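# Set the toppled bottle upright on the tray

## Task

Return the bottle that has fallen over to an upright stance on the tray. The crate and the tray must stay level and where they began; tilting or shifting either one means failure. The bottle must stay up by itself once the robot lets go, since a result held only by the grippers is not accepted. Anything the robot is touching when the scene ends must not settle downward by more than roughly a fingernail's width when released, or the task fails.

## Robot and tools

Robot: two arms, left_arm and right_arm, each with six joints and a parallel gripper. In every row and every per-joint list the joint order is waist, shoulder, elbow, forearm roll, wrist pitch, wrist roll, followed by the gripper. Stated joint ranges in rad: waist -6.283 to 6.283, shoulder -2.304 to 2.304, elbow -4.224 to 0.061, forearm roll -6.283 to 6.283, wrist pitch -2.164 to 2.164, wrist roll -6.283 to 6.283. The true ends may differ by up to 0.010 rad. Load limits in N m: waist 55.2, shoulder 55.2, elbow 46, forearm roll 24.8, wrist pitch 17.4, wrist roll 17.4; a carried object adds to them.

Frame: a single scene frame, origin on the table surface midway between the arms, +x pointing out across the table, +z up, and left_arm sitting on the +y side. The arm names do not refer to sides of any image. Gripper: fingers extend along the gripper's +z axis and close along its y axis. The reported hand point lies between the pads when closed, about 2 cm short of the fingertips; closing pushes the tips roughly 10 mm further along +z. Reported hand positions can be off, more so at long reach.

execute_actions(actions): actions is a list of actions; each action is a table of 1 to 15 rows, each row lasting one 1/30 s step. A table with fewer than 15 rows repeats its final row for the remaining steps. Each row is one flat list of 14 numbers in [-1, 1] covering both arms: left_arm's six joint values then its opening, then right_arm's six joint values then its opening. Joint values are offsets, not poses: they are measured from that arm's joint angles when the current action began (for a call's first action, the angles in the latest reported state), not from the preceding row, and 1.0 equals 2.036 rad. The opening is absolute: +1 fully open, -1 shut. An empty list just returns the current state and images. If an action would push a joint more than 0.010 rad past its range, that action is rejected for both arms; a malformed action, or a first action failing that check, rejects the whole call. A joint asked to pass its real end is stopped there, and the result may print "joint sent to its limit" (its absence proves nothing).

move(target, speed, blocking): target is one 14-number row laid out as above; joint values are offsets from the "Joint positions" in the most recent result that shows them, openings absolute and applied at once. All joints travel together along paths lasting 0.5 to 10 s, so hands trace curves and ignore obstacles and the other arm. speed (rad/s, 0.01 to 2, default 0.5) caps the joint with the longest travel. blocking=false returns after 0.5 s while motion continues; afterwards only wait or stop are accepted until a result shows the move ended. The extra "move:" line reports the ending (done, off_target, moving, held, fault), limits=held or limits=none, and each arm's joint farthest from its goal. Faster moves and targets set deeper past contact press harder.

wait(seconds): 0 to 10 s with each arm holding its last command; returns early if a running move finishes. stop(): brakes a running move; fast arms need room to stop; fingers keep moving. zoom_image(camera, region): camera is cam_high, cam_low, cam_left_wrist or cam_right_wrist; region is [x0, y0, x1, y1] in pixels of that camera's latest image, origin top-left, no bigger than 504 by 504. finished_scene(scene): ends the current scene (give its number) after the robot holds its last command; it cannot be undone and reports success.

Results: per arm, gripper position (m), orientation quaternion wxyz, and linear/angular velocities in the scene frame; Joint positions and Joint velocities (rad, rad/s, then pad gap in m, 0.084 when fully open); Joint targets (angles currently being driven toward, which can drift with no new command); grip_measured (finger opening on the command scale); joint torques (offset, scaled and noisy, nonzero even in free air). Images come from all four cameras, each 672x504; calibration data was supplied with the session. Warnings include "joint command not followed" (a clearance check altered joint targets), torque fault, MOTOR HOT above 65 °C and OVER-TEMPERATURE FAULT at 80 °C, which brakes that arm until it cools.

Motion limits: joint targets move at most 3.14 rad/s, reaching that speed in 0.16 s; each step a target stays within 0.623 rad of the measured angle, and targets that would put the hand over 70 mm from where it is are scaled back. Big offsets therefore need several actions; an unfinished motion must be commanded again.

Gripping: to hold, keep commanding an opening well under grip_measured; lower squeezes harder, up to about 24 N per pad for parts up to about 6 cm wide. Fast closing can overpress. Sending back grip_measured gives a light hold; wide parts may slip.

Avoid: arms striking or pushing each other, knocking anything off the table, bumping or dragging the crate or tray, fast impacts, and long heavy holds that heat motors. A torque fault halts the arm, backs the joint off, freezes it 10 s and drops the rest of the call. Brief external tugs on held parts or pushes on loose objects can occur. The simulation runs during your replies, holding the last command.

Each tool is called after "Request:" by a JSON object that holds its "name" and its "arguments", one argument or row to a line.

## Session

Request:
{"name": "execute_actions", "arguments": {
  "actions": []
}}

Scene clock: 0.00 s.
left_arm: end_effector_position=(+0.1299, +0.0441, +0.2115) grip_measured=+1.00 end_effector_quat_wxyz=(-0.141, +0.927, +0.164, -0.308) end_effector_velocity=(+0.001, +0.000, -0.000) end_effector_angular_velocity=(+0.000, +0.000, +0.002) | right_arm: end_effector_position=(+0.6463, -0.0060, +0.2196) grip_measured=+1.00 end_effector_quat_wxyz=(+0.117, -0.438, +0.883, +0.124) end_effector_velocity=(+0.001, +0.000, +0.001) end_effector_angular_velocity=(+0.002, -0.000, -0.003)
Joint names: [waist, shoulder, elbow, forearm roll, wrist pitch, wrist roll]
Joint positions: left_arm=[-1.059 -0.517 -1.013 -0.548 -1.084 -1.005  0.084] | right_arm=[ 0.355 -0.637 -1.341  0.523 -0.54   2.192  0.084]
Joint velocities: left_arm=[ 0.002 -0.001 -0.001  0.     0.    -0.     0.   ] | right_arm=[-0.    -0.    -0.001  0.002  0.     0.001 -0.   ]
Joint torques (N m, as the arm reports them, + toward a larger angle): no reading
Motor temperatures (°C, as the motors report them): left_arm=[24 23 25 26 29 26] | right_arm=[22 25 28 25 27 28]
Joint targets: left_arm=[-1.059 -0.517 -1.013 -0.548 -1.084 -1.005] | right_arm=[0.355 -0.637 -1.341 0.523 -0.540 2.192]
camera_calibration (this result's frames):
cam_left_wrist: T_world_to_cam=[[0.215959, -0.905475, -0.365346, 0.120443], [-0.756113, -0.391833, 0.524176, 0.0720679], [-0.617783, 0.163042, -0.76926, 0.361726], [0, 0, 0, 1]] pos_world=[0.251949, 0.0783196, 0.284488]
cam_right_wrist: T_world_to_cam=[[-0.810256, 0.577657, 0.0989861, 0.540393], [0.577203, 0.757244, 0.305644, -0.369673], [0.101601, 0.304785, -0.946986, 0.272301], [0, 0, 0, 1]] pos_world=[0.623567, -0.115222, 0.317363]

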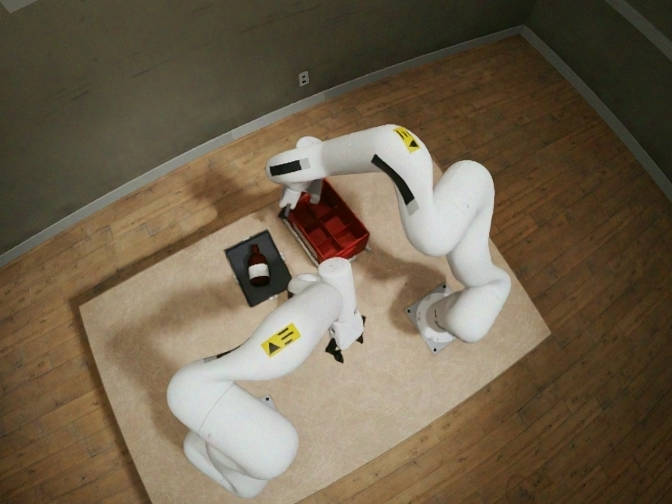

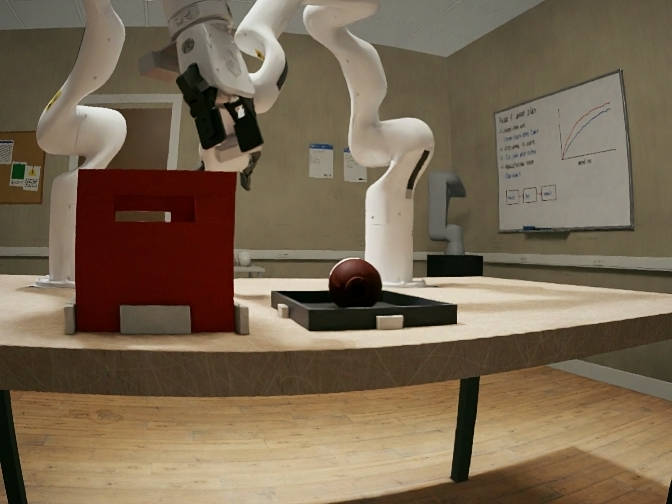

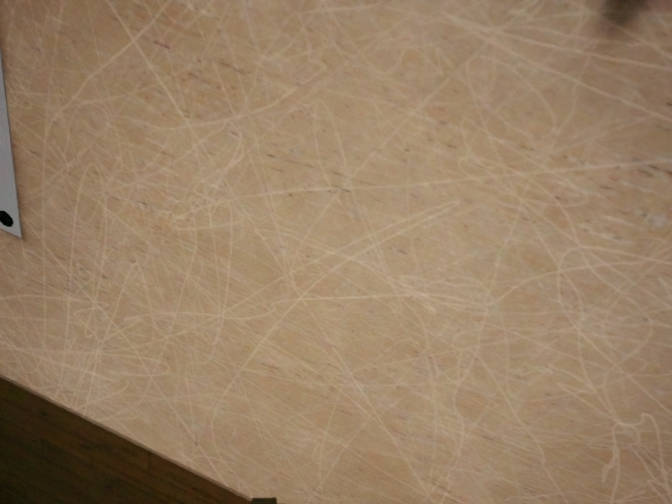

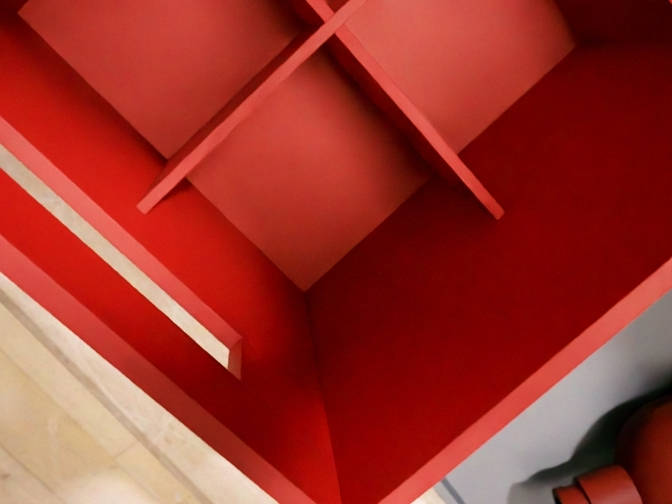

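Lift the right arm clear, swing the left first.

Request:
{"name": "move", "arguments": {
  "target": [0.282,0,0,0.269,0,0.42,1,0,0.1,0,0,0,0,1],
  "speed": 0.8
}}

Request:
{"name": "move", "arguments": {
  "target": [0,-0.051,-0.126,0,0.214,0,1,-0.25,0,0,0,0,0,1],
  "speed": 0.6
}}

Scene clock: 1.97 s.
left_arm: end_effector_position=(+0.3701, +0.2812, +0.1965) grip_measured=+1.00 end_effector_quat_wxyz=(-0.091, +0.943, -0.161, -0.275) end_effector_velocity=(-0.000, +0.001, -0.001) end_effector_angular_velocity=(+0.002, +0.003, -0.002) | right_arm: end_effector_position=(+0.6603, -0.0000, +0.3589) grip_measured=+1.00 end_effector_quat_wxyz=(+0.216, -0.443, +0.862, +0.117) end_effector_velocity=(+0.000, +0.000, +0.001) end_effector_angular_velocity=(+0.001, -0.001, +0.001)
Joint names: [waist, shoulder, elbow, forearm roll, wrist pitch, wrist roll]
Joint positions: left_arm=[-0.485 -0.517 -1.013 -0.001 -1.084 -0.15   0.084] | right_arm=[ 0.355 -0.433 -1.341  0.523 -0.54   2.192  0.084]
Joint velocities: left_arm=[ 0.001 -0.002  0.001  0.002 -0.     0.002 -0.   ] | right_arm=[-0.     0.001 -0.001  0.    -0.001 -0.001  0.   ]
Joint torques (N m, as the arm reports them, + toward a larger angle): left_arm=[ -1.07  47.57 -16.34   0.42  -0.54  -0.17] | right_arm=[ -2.18  22.6  -18.02   1.05   0.65   0.82]
Motor temperatures (°C, as the motors report them): left_arm=[24 23 25 26 29 26] | right_arm=[22 25 28 25 27 28]
Joint targets: left_arm=[-0.485 -0.517 -1.013 -0.001 -1.084 -0.150] | right_arm=[0.355 -0.433 -1.341 0.523 -0.540 2.192]
move: done; limits=none; left_arm: farthest joint: the waist, 0.000 radians from its target (0.574 radians at the start); right_arm: farthest joint: the waist, 0.000 radians from its target (0.000 radians at the start)
camera_calibration (this result's frames):
cam_left_wrist: T_world_to_cam=[[-0.354011, -0.931317, -0.0855858, 0.441023], [-0.796899, 0.252481, 0.548822, 0.183592], [-0.489518, 0.262492, -0.831547, 0.396684], [0, 0, 0, 1]] pos_world=[0.496616, 0.260252, 0.266847]
cam_right_wrist: T_world_to_cam=[[-0.818803, 0.574019, -0.00796531, 0.578549], [0.504698, 0.726395, 0.466508, -0.434714], [0.273571, 0.377959, -0.884481, 0.264973], [0, 0, 0, 1]] pos_world=[0.620629, -0.116473, 0.44177]

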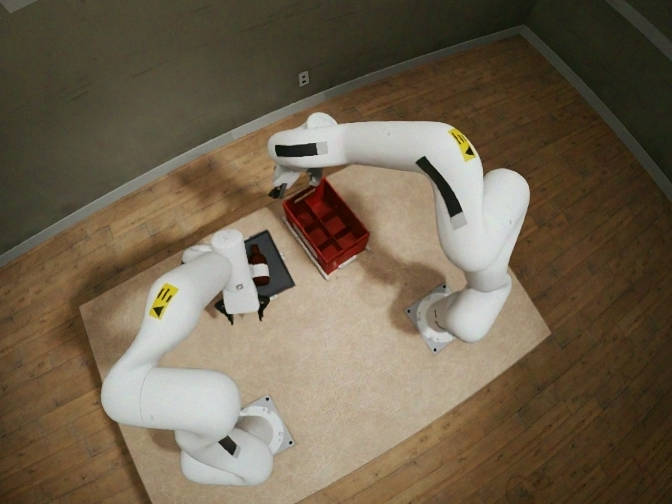

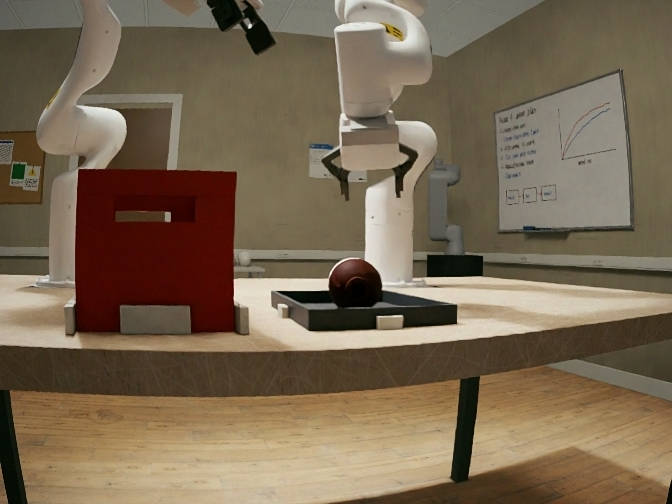

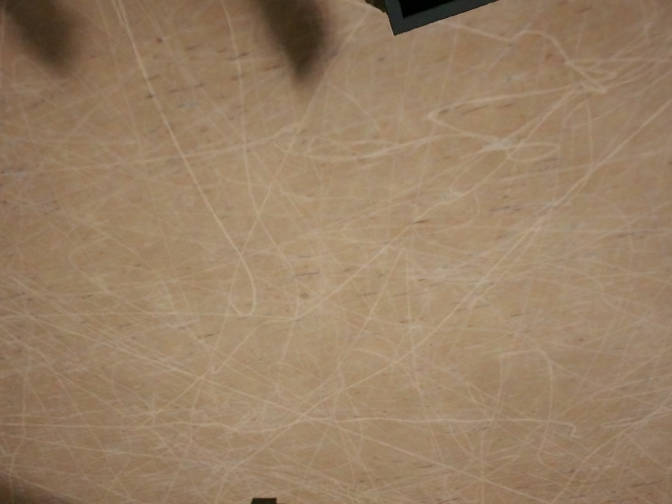

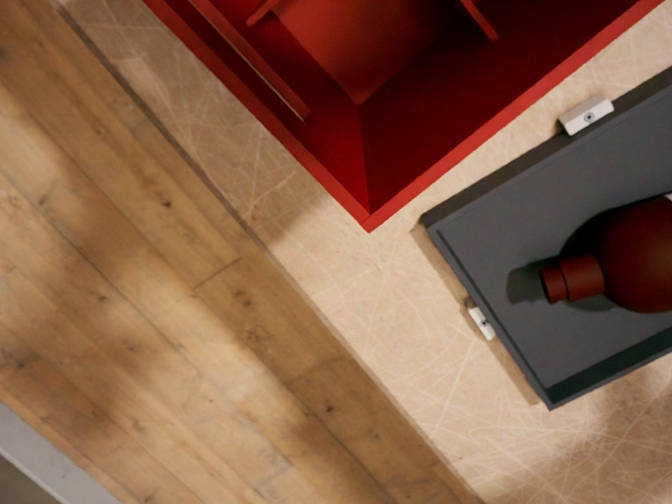

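Scene clock: 3.50 s.
left_arm: end_effector_position=(+0.5571, +0.1816, +0.1880) grip_measured=+1.00 end_effector_quat_wxyz=(+0.000, +0.986, -0.168, +0.000) end_effector_velocity=(+0.002, +0.000, +0.000) end_effector_angular_velocity=(-0.002, -0.003, +0.002) | right_arm: end_effector_position=(+0.7427, -0.3387, +0.3589) grip_measured=+1.00 end_effector_quat_wxyz=(+0.239, -0.212, +0.946, +0.059) end_effector_velocity=(+0.001, -0.003, +0.001) end_effector_angular_velocity=(-0.000, -0.001, -0.005)
Joint names: [waist, shoulder, elbow, forearm roll, wrist pitch, wrist roll]
Joint positions: left_arm=[-0.485 -0.621 -1.27  -0.001 -0.649 -0.15   0.084] | right_arm=[-0.154 -0.433 -1.341  0.523 -0.54   2.192  0.084]
Joint velocities: left_arm=[ 0.002 -0.001 -0.002  0.     0.002  0.    -0.   ] | right_arm=[-0.004 -0.    -0.001 -0.001  0.001  0.002 -0.   ]
Joint torques (N m, as the arm reports them, + toward a larger angle): left_arm=[  0.79  56.41 -17.97  -0.06   0.34  -0.09] | right_arm=[ -2.    21.87 -17.31   1.19   0.72   1.09]
Motor temperatures (°C, as the motors report them): left_arm=[24 23 25 26 29 26] | right_arm=[22 25 28 25 27 28]
Joint targets: left_arm=[-0.485 -0.621 -1.270 -0.001 -0.649 -0.150] | right_arm=[-0.154 -0.433 -1.341 0.523 -0.540 2.192]
move: done; limits=none; left_arm: farthest joint: the waist, 0.000 radians from its target (0.000 radians at the start); right_arm: farthest joint: the waist, 0.000 radians from its target (0.509 radians at the start)
camera_calibration (this result's frames):
cam_left_wrist: T_world_to_cam=[[-0.330482, -0.943811, -0.00174662, 0.387135], [-0.943812, 0.330481, 0.000660482, 0.53315], [-0.0000461469, 0.00186675, -0.999998, 0.31369], [0, 0, 0, 1]] pos_world=[0.631149, 0.1886, 0.314014]
cam_right_wrist: T_world_to_cam=[[-0.435764, 0.900026, -0.00793073, 0.666325], [0.794503, 0.388784, 0.466489, -0.55992], [0.422935, 0.196978, -0.884492, 0.198181], [0, 0, 0, 1]] pos_world=[0.651401, -0.421059, 0.44177]

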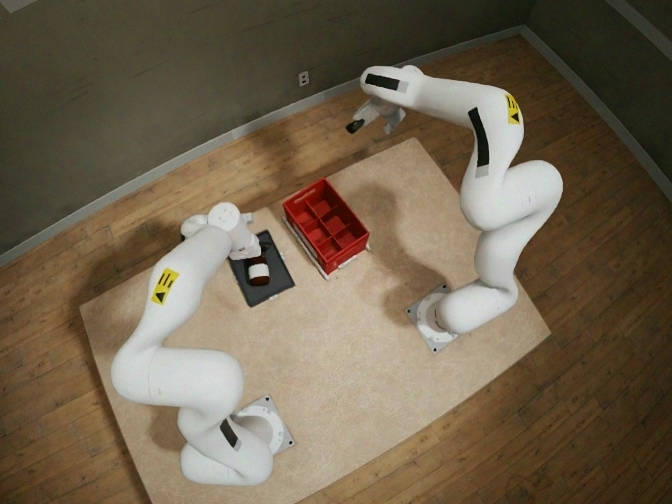

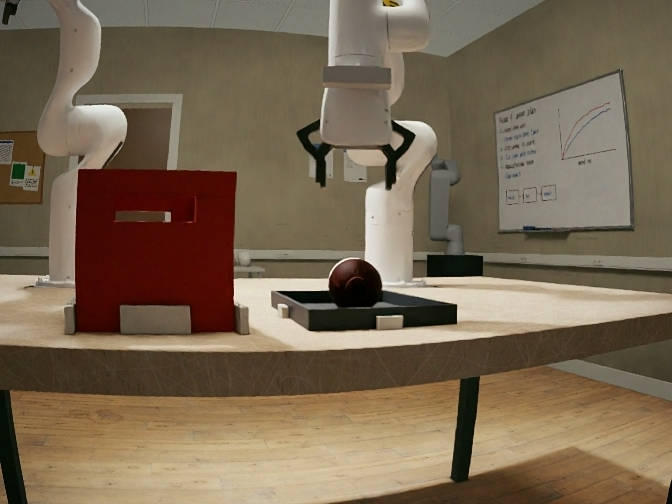

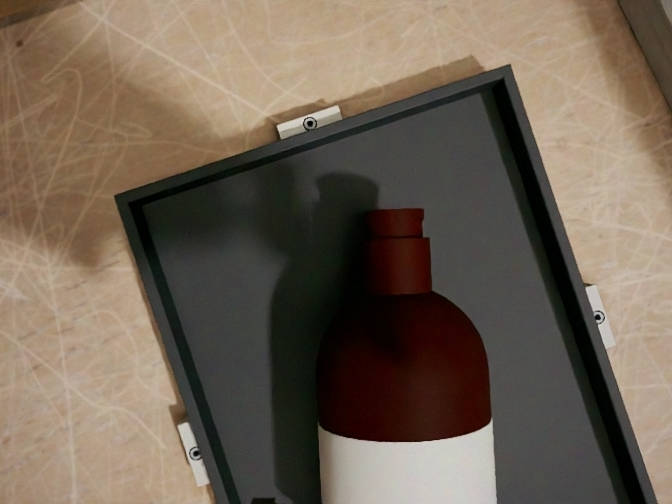

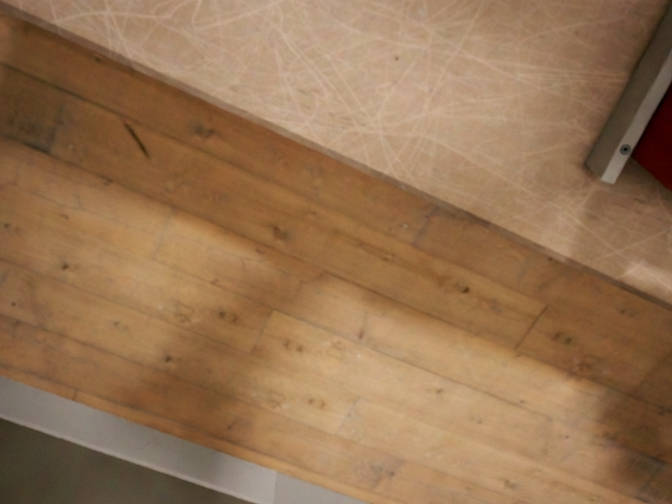

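Request:
{"name": "move", "arguments": {
  "target": [0,-0.12,0,0,0.12,-0.022,1,0,0,0,0,0,0,1],
  "speed": 0.15
}}

Request:
{"name": "move", "arguments": {
  "target": [0,0,0,0,0,0,0,0,0,0,0,0,0,1]
}}

Request:
{"name": "move", "arguments": {
  "target": [0,0.08,0,0,0,0,0,0,0,0,0,0,0,1],
  "speed": 0.2
}}

Request:
{"name": "move", "arguments": {
  "target": [0.01,0,0.23,0,0.92,0.09,0,0,0,0,0,0,0,1],
  "speed": 0.9
}}

Request:
{"name": "move", "arguments": {
  "target": [0,-0.2,0,0,0.202,0,0,0,0,0,0,0,0,1],
  "speed": 0.25
}}

Scene clock: 16.50 s.
left_arm: end_effector_position=(+0.5561, +0.1822, +0.0403) grip_measured=+1.00 end_effector_quat_wxyz=(+0.000, +0.989, -0.146, +0.000) end_effector_velocity=(-0.001, +0.000, -0.003) end_effector_angular_velocity=(+0.001, +0.003, +0.001) | right_arm: end_effector_position=(+0.7427, -0.3387, +0.3589) grip_measured=+1.00 end_effector_quat_wxyz=(+0.239, -0.212, +0.946, +0.059) end_effector_velocity=(+0.000, -0.000, +0.000) end_effector_angular_velocity=(-0.001, -0.001, +0.000)
Joint names: [waist, shoulder, elbow, forearm roll, wrist pitch, wrist roll]
Joint positions: left_arm=[-0.485 -0.865 -1.27  -0.001 -0.405 -0.195  0.084] | right_arm=[-0.154 -0.433 -1.341  0.523 -0.54   2.192  0.084]
Joint velocities: left_arm=[-0.    -0.004  0.001 -0.     0.002 -0.001  0.   ] | right_arm=[-0.     0.    -0.001 -0.001 -0.     0.     0.   ]
Joint torques (N m, as the arm reports them, + toward a larger angle): left_arm=[  1.47  63.75 -14.88   0.57   0.18  -0.02] | right_arm=[ -0.93  22.05 -16.63   0.99   0.53   1.12]
Motor temperatures (°C, as the motors report them): left_arm=[24 23 25 26 29 26] | right_arm=[22 25 29 25 27 28]
Joint targets: left_arm=[-0.485 -0.865 -1.270 -0.001 -0.404 -0.195] | right_arm=[-0.154 -0.433 -1.341 0.523 -0.540 2.192]
move: done; limits=none; left_arm: farthest joint: the shoulder, 0.001 radians from its target (0.245 radians at the start); right_arm: farthest joint: the waist, 0.000 radians from its target (0.000 radians at the start)
camera_calibration (this result's frames):
cam_left_wrist: T_world_to_cam=[[-0.287847, -0.957675, -0.00185203, 0.365926], [-0.957676, 0.287847, 0.000394011, 0.547535], [0.000155766, 0.00188706, -0.999998, 0.165786], [0, 0, 0, 1]] pos_world=[0.629666, 0.192519, 0.166248]
cam_right_wrist: T_world_to_cam=[[-0.435764, 0.900026, -0.00793075, 0.666325], [0.794504, 0.388783, 0.466489, -0.55992], [0.422935, 0.196978, -0.884492, 0.198181], [0, 0, 0, 1]] pos_world=[0.651401, -0.42106, 0.44177]

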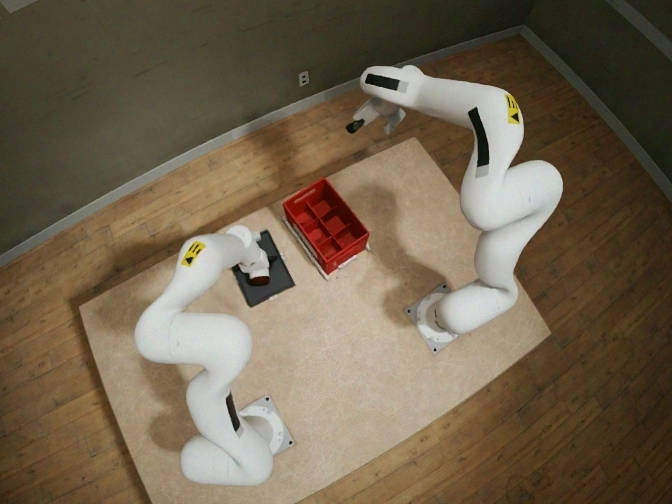

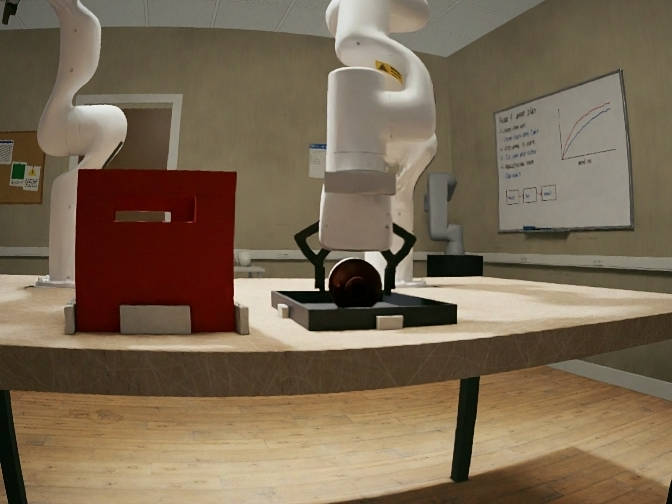

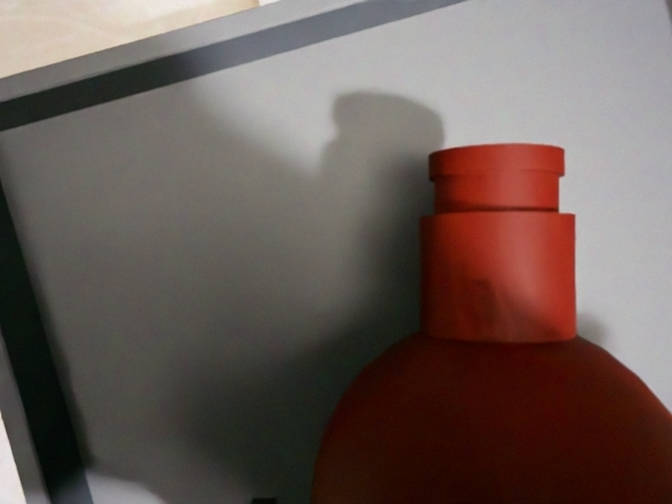

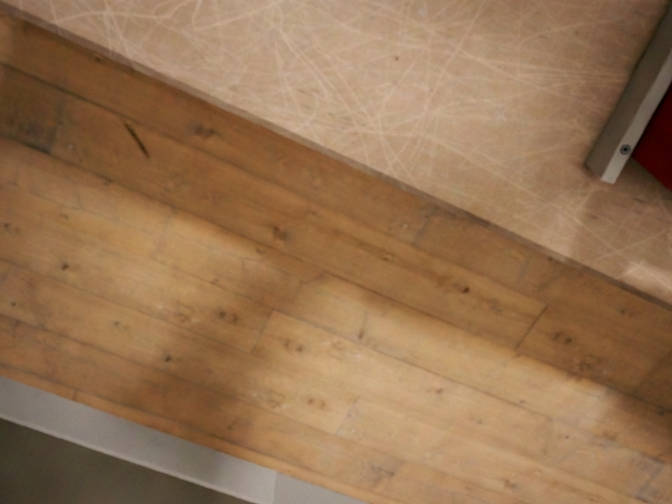

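Scene clock: 17.00 s.
left_arm: end_effector_position=(+0.5561, +0.1822, +0.0403) grip_measured=+0.72 end_effector_quat_wxyz=(+0.000, +0.989, -0.146, +0.000) end_effector_velocity=(-0.001, +0.000, -0.001) end_effector_angular_velocity=(+0.001, +0.002, +0.000) | right_arm: end_effector_position=(+0.7427, -0.3387, +0.3589) grip_measured=+1.00 end_effector_quat_wxyz=(+0.239, -0.212, +0.946, +0.059) end_effector_velocity=(+0.000, +0.000, +0.000) end_effector_angular_velocity=(+0.001, -0.000, -0.002)
Joint names: [waist, shoulder, elbow, forearm roll, wrist pitch, wrist roll]
Joint positions: left_arm=[-0.485 -0.864 -1.27  -0.001 -0.405 -0.195  0.073] | right_arm=[-0.154 -0.433 -1.341  0.523 -0.54   2.192  0.084]
Joint velocities: left_arm=[-0.    -0.001  0.     0.    -0.    -0.001  0.   ] | right_arm=[ 0.    -0.     0.     0.001  0.001  0.001 -0.   ]
Joint torques (N m, as the arm reports them, + toward a larger angle): left_arm=[ -0.09  58.77 -14.29   0.39   0.4    0.  ] | right_arm=[ -1.93  22.43 -18.09   0.88   0.64   1.04]
Motor temperatures (°C, as the motors report them): left_arm=[24 23 25 26 29 26] | right_arm=[22 25 29 25 27 28]
Joint targets: left_arm=[-0.485 -0.865 -1.270 -0.001 -0.405 -0.195] | right_arm=[-0.154 -0.433 -1.341 0.523 -0.540 2.192]
move: done; limits=none; left_arm: farthest joint: the shoulder, 0.001 radians from its target (0.000 radians at the start); right_arm: farthest joint: the waist, 0.000 radians from its target (0.000 radians at the start)
camera_calibration (this result's frames):
cam_left_wrist: T_world_to_cam=[[-0.287851, -0.957674, -0.00182458, 0.365905], [-0.957675, 0.287851, 0.000278053, 0.547589], [0.000258922, 0.00182739, -0.999998, 0.165793], [0, 0, 0, 1]] pos_world=[0.629696, 0.192491, 0.166308]
cam_right_wrist: T_world_to_cam=[[-0.435764, 0.900026, -0.00793073, 0.666325], [0.794504, 0.388783, 0.466489, -0.55992], [0.422935, 0.196978, -0.884492, 0.198181], [0, 0, 0, 1]] pos_world=[0.651401, -0.42106, 0.44177]

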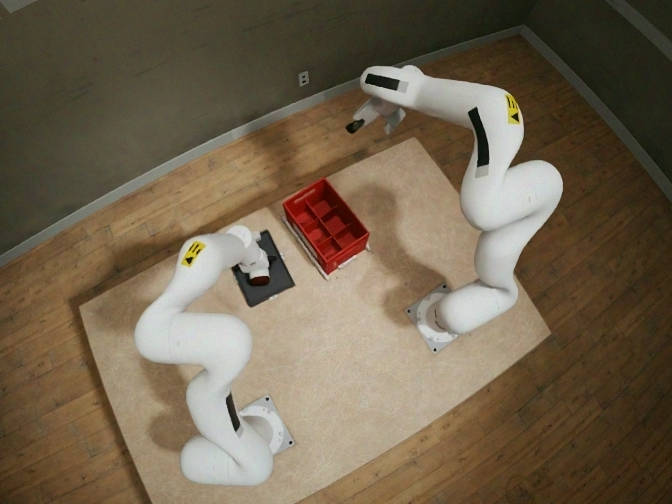

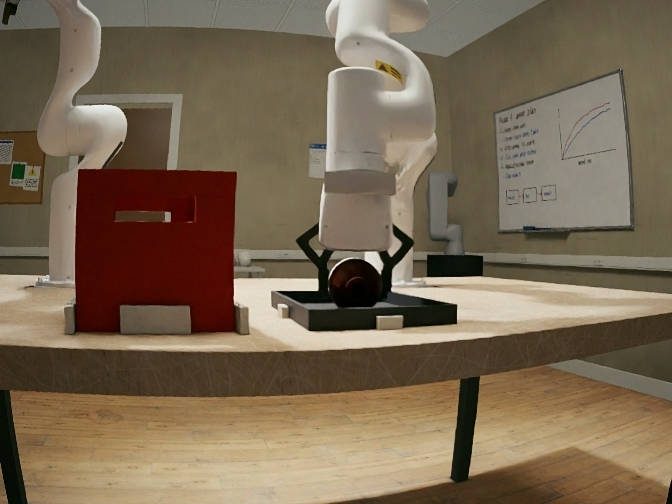

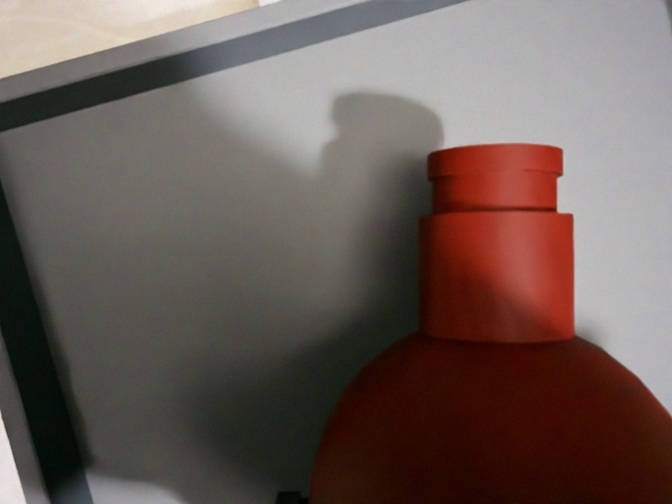

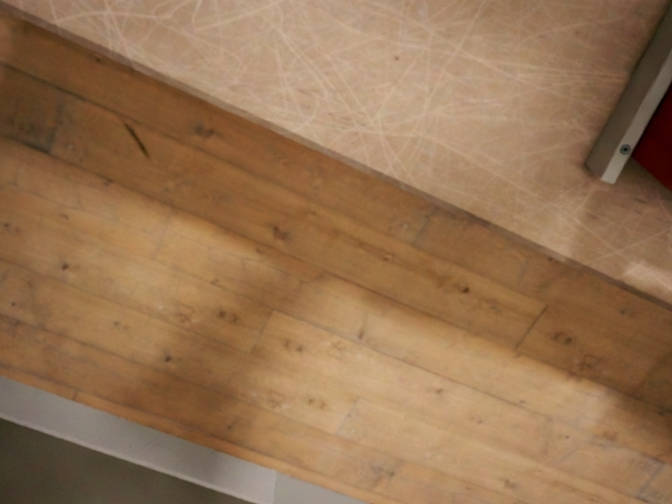

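Scene clock: 18.30 s.
left_arm: end_effector_position=(+0.5952, +0.1614, +0.1420) grip_measured=+0.72 end_effector_quat_wxyz=(+0.027, +0.986, -0.146, +0.077) end_effector_velocity=(+0.001, -0.001, +0.003) end_effector_angular_velocity=(-0.003, -0.005, -0.001) | right_arm: end_effector_position=(+0.7427, -0.3387, +0.3589) grip_measured=+1.00 end_effector_quat_wxyz=(+0.239, -0.212, +0.946, +0.059) end_effector_velocity=(-0.000, -0.001, -0.000) end_effector_angular_velocity=(-0.003, +0.001, +0.003)
Joint names: [waist, shoulder, elbow, forearm roll, wrist pitch, wrist roll]
Joint positions: left_arm=[-0.485 -0.702 -1.27  -0.001 -0.405 -0.195  0.073] | right_arm=[-0.154 -0.433 -1.341  0.523 -0.54   2.192  0.084]
Joint velocities: left_arm=[-0.001  0.005 -0.    -0.     0.     0.    -0.   ] | right_arm=[-0.    -0.    -0.    -0.003 -0.    -0.001  0.   ]
Joint torques (N m, as the arm reports them, + toward a larger angle): left_arm=[ -0.26  62.39 -17.7    0.23   0.58   0.04] | right_arm=[ -3.39  21.99 -17.28   1.41   0.72   0.96]
Motor temperatures (°C, as the motors report them): left_arm=[24 23 25 26 29 26] | right_arm=[22 25 29 25 27 28]
Joint targets: left_arm=[-0.485 -0.702 -1.270 -0.001 -0.405 -0.195] | right_arm=[-0.154 -0.433 -1.341 0.523 -0.540 2.192]
move: done; limits=none; left_arm: farthest joint: the shoulder, 0.001 radians from its target (0.163 radians at the start); right_arm: farthest joint: the waist, 0.000 radians from its target (0.000 radians at the start)
camera_calibration (this result's frames):
cam_left_wrist: T_world_to_cam=[[-0.289866, -0.956599, 0.0299337, 0.353898], [-0.946348, 0.281811, -0.158138, 0.607761], [0.142839, -0.0741667, -0.986963, 0.193036], [0, 0, 0, 1]] pos_world=[0.650164, 0.181582, 0.276036]
cam_right_wrist: T_world_to_cam=[[-0.435764, 0.900026, -0.00793076, 0.666325], [0.794503, 0.388783, 0.466489, -0.55992], [0.422935, 0.196978, -0.884492, 0.198181], [0, 0, 0, 1]] pos_world=[0.651401, -0.42106, 0.44177]

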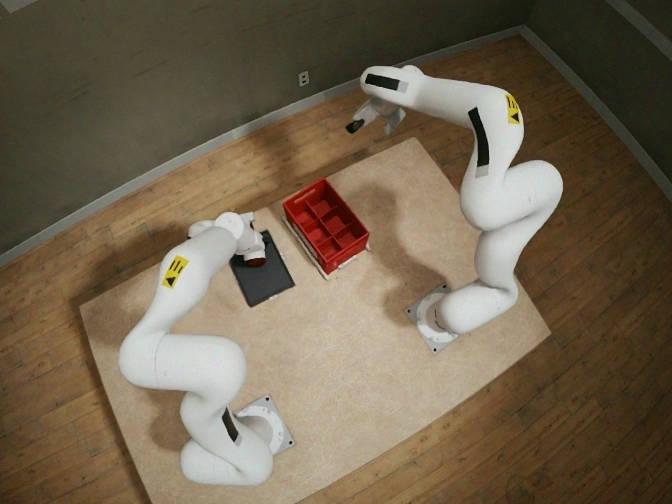

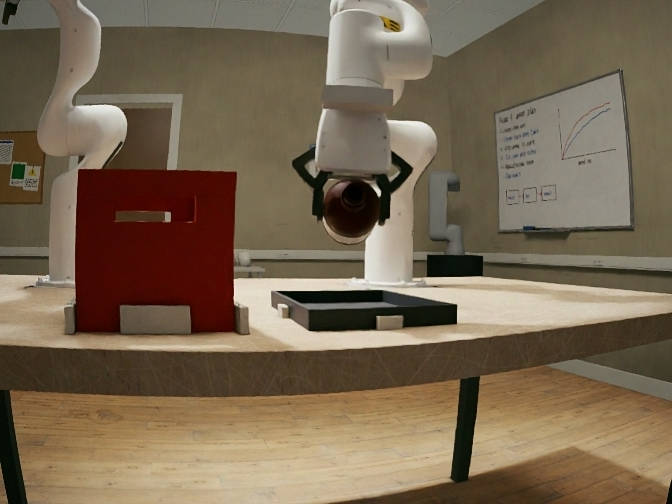

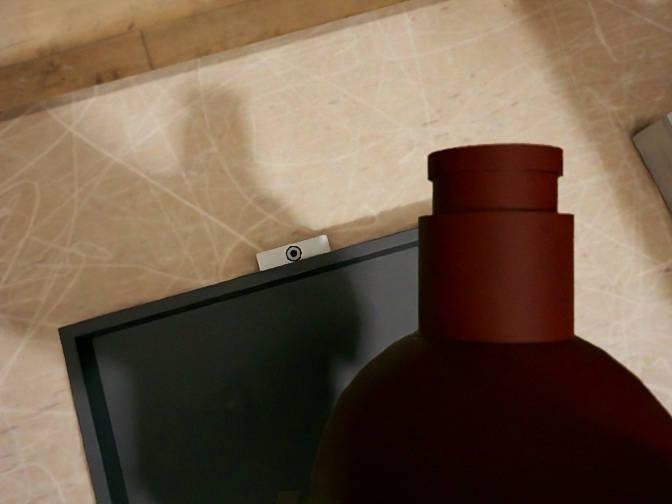

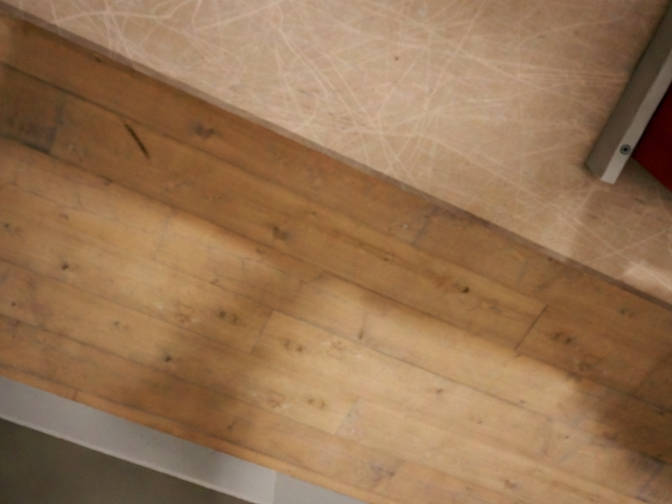

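Scene clock: 21.10 s.
left_arm: end_effector_position=(+0.6379, +0.1548, +0.2519) grip_measured=+0.72 end_effector_quat_wxyz=(+0.168, +0.690, -0.160, +0.686) end_effector_velocity=(-0.000, +0.001, +0.001) end_effector_angular_velocity=(-0.001, -0.002, +0.000) | right_arm: end_effector_position=(+0.7427, -0.3387, +0.3589) grip_measured=+1.00 end_effector_quat_wxyz=(+0.239, -0.212, +0.946, +0.059) end_effector_velocity=(+0.000, -0.000, +0.000) end_effector_angular_velocity=(+0.000, -0.000, -0.001)
Joint names: [waist, shoulder, elbow, forearm roll, wrist pitch, wrist roll]
Joint positions: left_arm=[-0.465 -0.702 -0.802 -0.001  1.468 -0.012  0.073] | right_arm=[-0.154 -0.433 -1.341  0.523 -0.54   2.192  0.084]
Joint velocities: left_arm=[0.001 0.    0.001 0.001 0.003 0.    0.   ] | right_arm=[-0.     0.    -0.001 -0.001 -0.     0.001 -0.   ]
Joint torques (N m, as the arm reports them, + toward a larger angle): left_arm=[ -2.4   54.73 -12.93   0.45   3.23  -0.2 ] | right_arm=[ -0.25  21.86 -16.67   0.91   0.81   0.93]
Motor temperatures (°C, as the motors report them): left_arm=[24 23 25 26 29 26] | right_arm=[22 25 29 25 27 28]
Joint targets: left_arm=[-0.465 -0.702 -0.801 -0.001 1.468 -0.012] | right_arm=[-0.154 -0.433 -1.341 0.523 -0.540 2.192]
move: done; limits=none; left_arm: farthest joint: the waist, 0.000 radians from its target (0.020 radians at the start); right_arm: farthest joint: the waist, 0.000 radians from its target (0.000 radians at the start)
camera_calibration (this result's frames):
cam_left_wrist: T_world_to_cam=[[-0.449484, -0.893181, 0.0138709, 0.452741], [-0.0100914, -0.0104497, -0.999894, 0.327445], [0.893231, -0.449577, -0.00431649, -0.373202], [0, 0, 0, 1]] pos_world=[0.54016, 0.240018, 0.319519]
cam_right_wrist: T_world_to_cam=[[-0.435764, 0.900026, -0.00793077, 0.666325], [0.794503, 0.388783, 0.466489, -0.55992], [0.422935, 0.196978, -0.884492, 0.198181], [0, 0, 0, 1]] pos_world=[0.651401, -0.42106, 0.44177]

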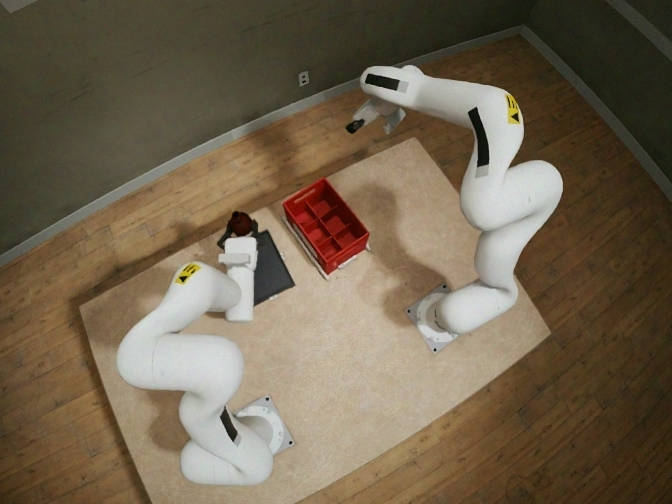

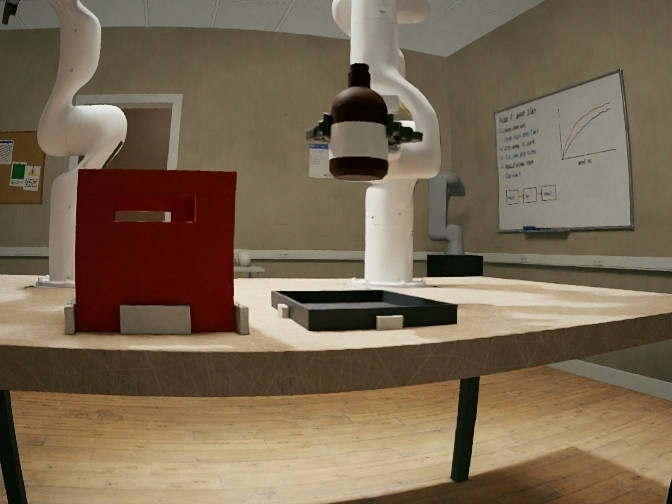

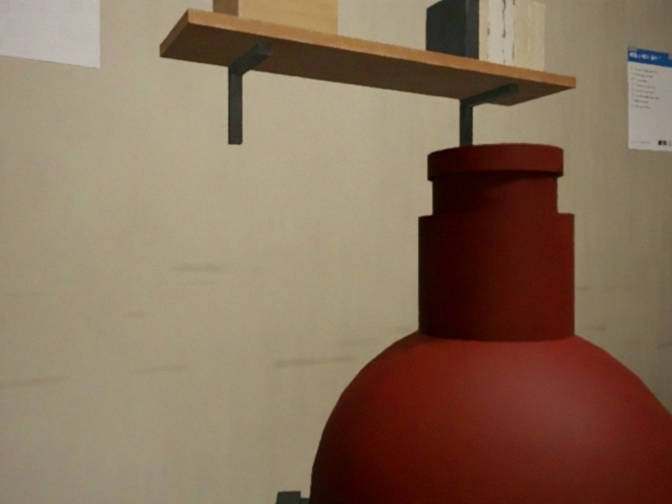

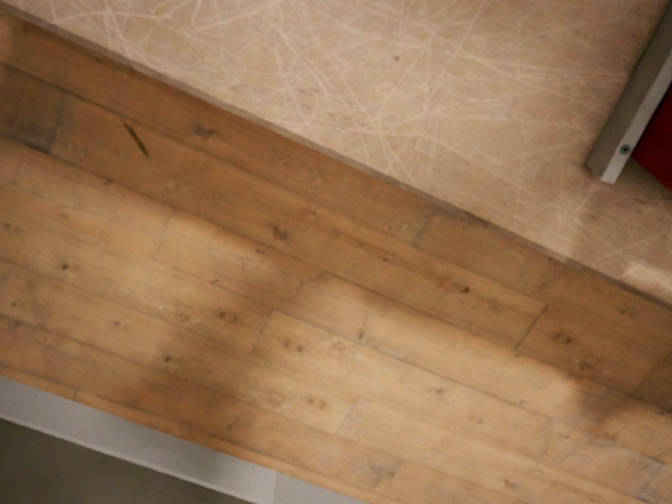

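Scene clock: 23.27 s.
left_arm: end_effector_position=(+0.5665, +0.1910, +0.0866) grip_measured=+0.72 end_effector_quat_wxyz=(+0.168, +0.688, -0.160, +0.687) end_effector_velocity=(-0.002, -0.001, -0.002) end_effector_angular_velocity=(+0.001, +0.002, -0.002) | right_arm: end_effector_position=(+0.7427, -0.3387, +0.3589) grip_measured=+1.00 end_effector_quat_wxyz=(+0.239, -0.212, +0.946, +0.059) end_effector_velocity=(-0.001, -0.000, -0.001) end_effector_angular_velocity=(-0.002, +0.001, +0.001)
Joint names: [waist, shoulder, elbow, forearm roll, wrist pitch, wrist roll]
Joint positions: left_arm=[-0.465 -1.109 -0.802 -0.001  1.879 -0.012  0.073] | right_arm=[-0.154 -0.433 -1.341  0.523 -0.54   2.192  0.084]
Joint velocities: left_arm=[-0.002 -0.003  0.001  0.     0.002 -0.    -0.   ] | right_arm=[ 0.     0.     0.002 -0.002  0.001  0.001 -0.   ]
Joint torques (N m, as the arm reports them, + toward a larger angle): left_arm=[ 0.22 54.57 -6.81  0.65  3.12 -0.02] | right_arm=[ -2.39  23.2  -16.77   0.7    0.36   1.09]
Motor temperatures (°C, as the motors report them): left_arm=[24 23 25 26 29 26] | right_arm=[22 25 29 25 27 28]
Joint targets: left_arm=[-0.465 -1.109 -0.802 -0.001 1.879 -0.012] | right_arm=[-0.154 -0.433 -1.341 0.523 -0.540 2.192]
move: done; limits=none; left_arm: farthest joint: the waist, 0.000 radians from its target (0.000 radians at the start); right_arm: farthest joint: the waist, 0.000 radians from its target (0.000 radians at the start)
camera_calibration (this result's frames):
cam_left_wrist: T_world_to_cam=[[-0.449566, -0.893144, 0.0135611, 0.455341], [-0.00607265, -0.0121255, -0.999908, 0.159852], [0.893227, -0.449607, 0.0000274336, -0.294138], [0, 0, 0, 1]] pos_world=[0.468408, 0.276377, 0.153671]
cam_right_wrist: T_world_to_cam=[[-0.435763, 0.900026, -0.00793077, 0.666325], [0.794504, 0.388783, 0.466489, -0.55992], [0.422935, 0.196978, -0.884492, 0.19818], [0, 0, 0, 1]] pos_world=[0.651401, -0.42106, 0.44177]

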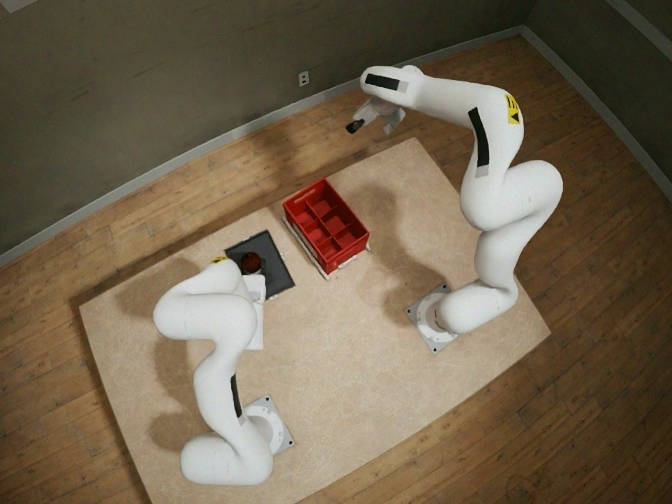

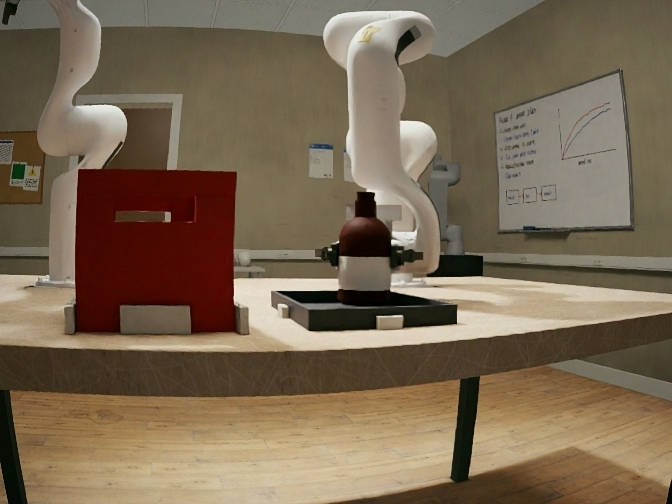

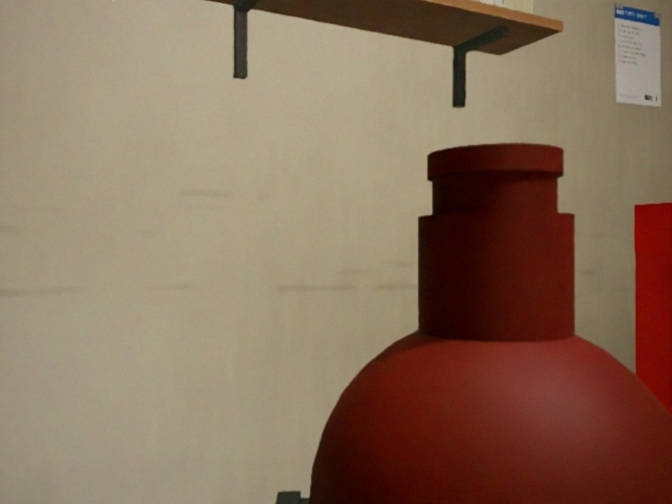

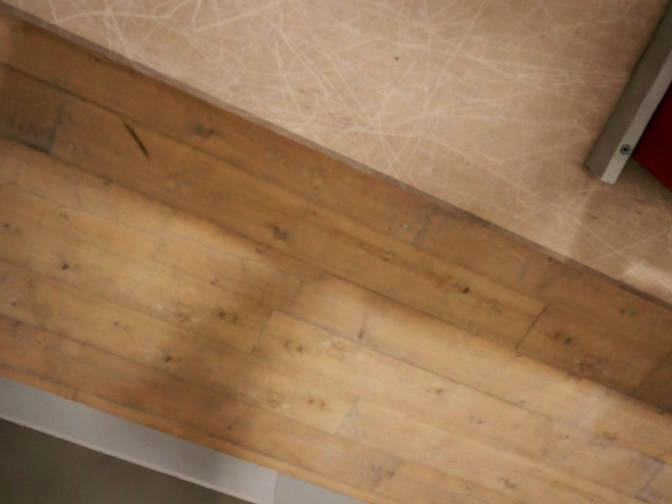

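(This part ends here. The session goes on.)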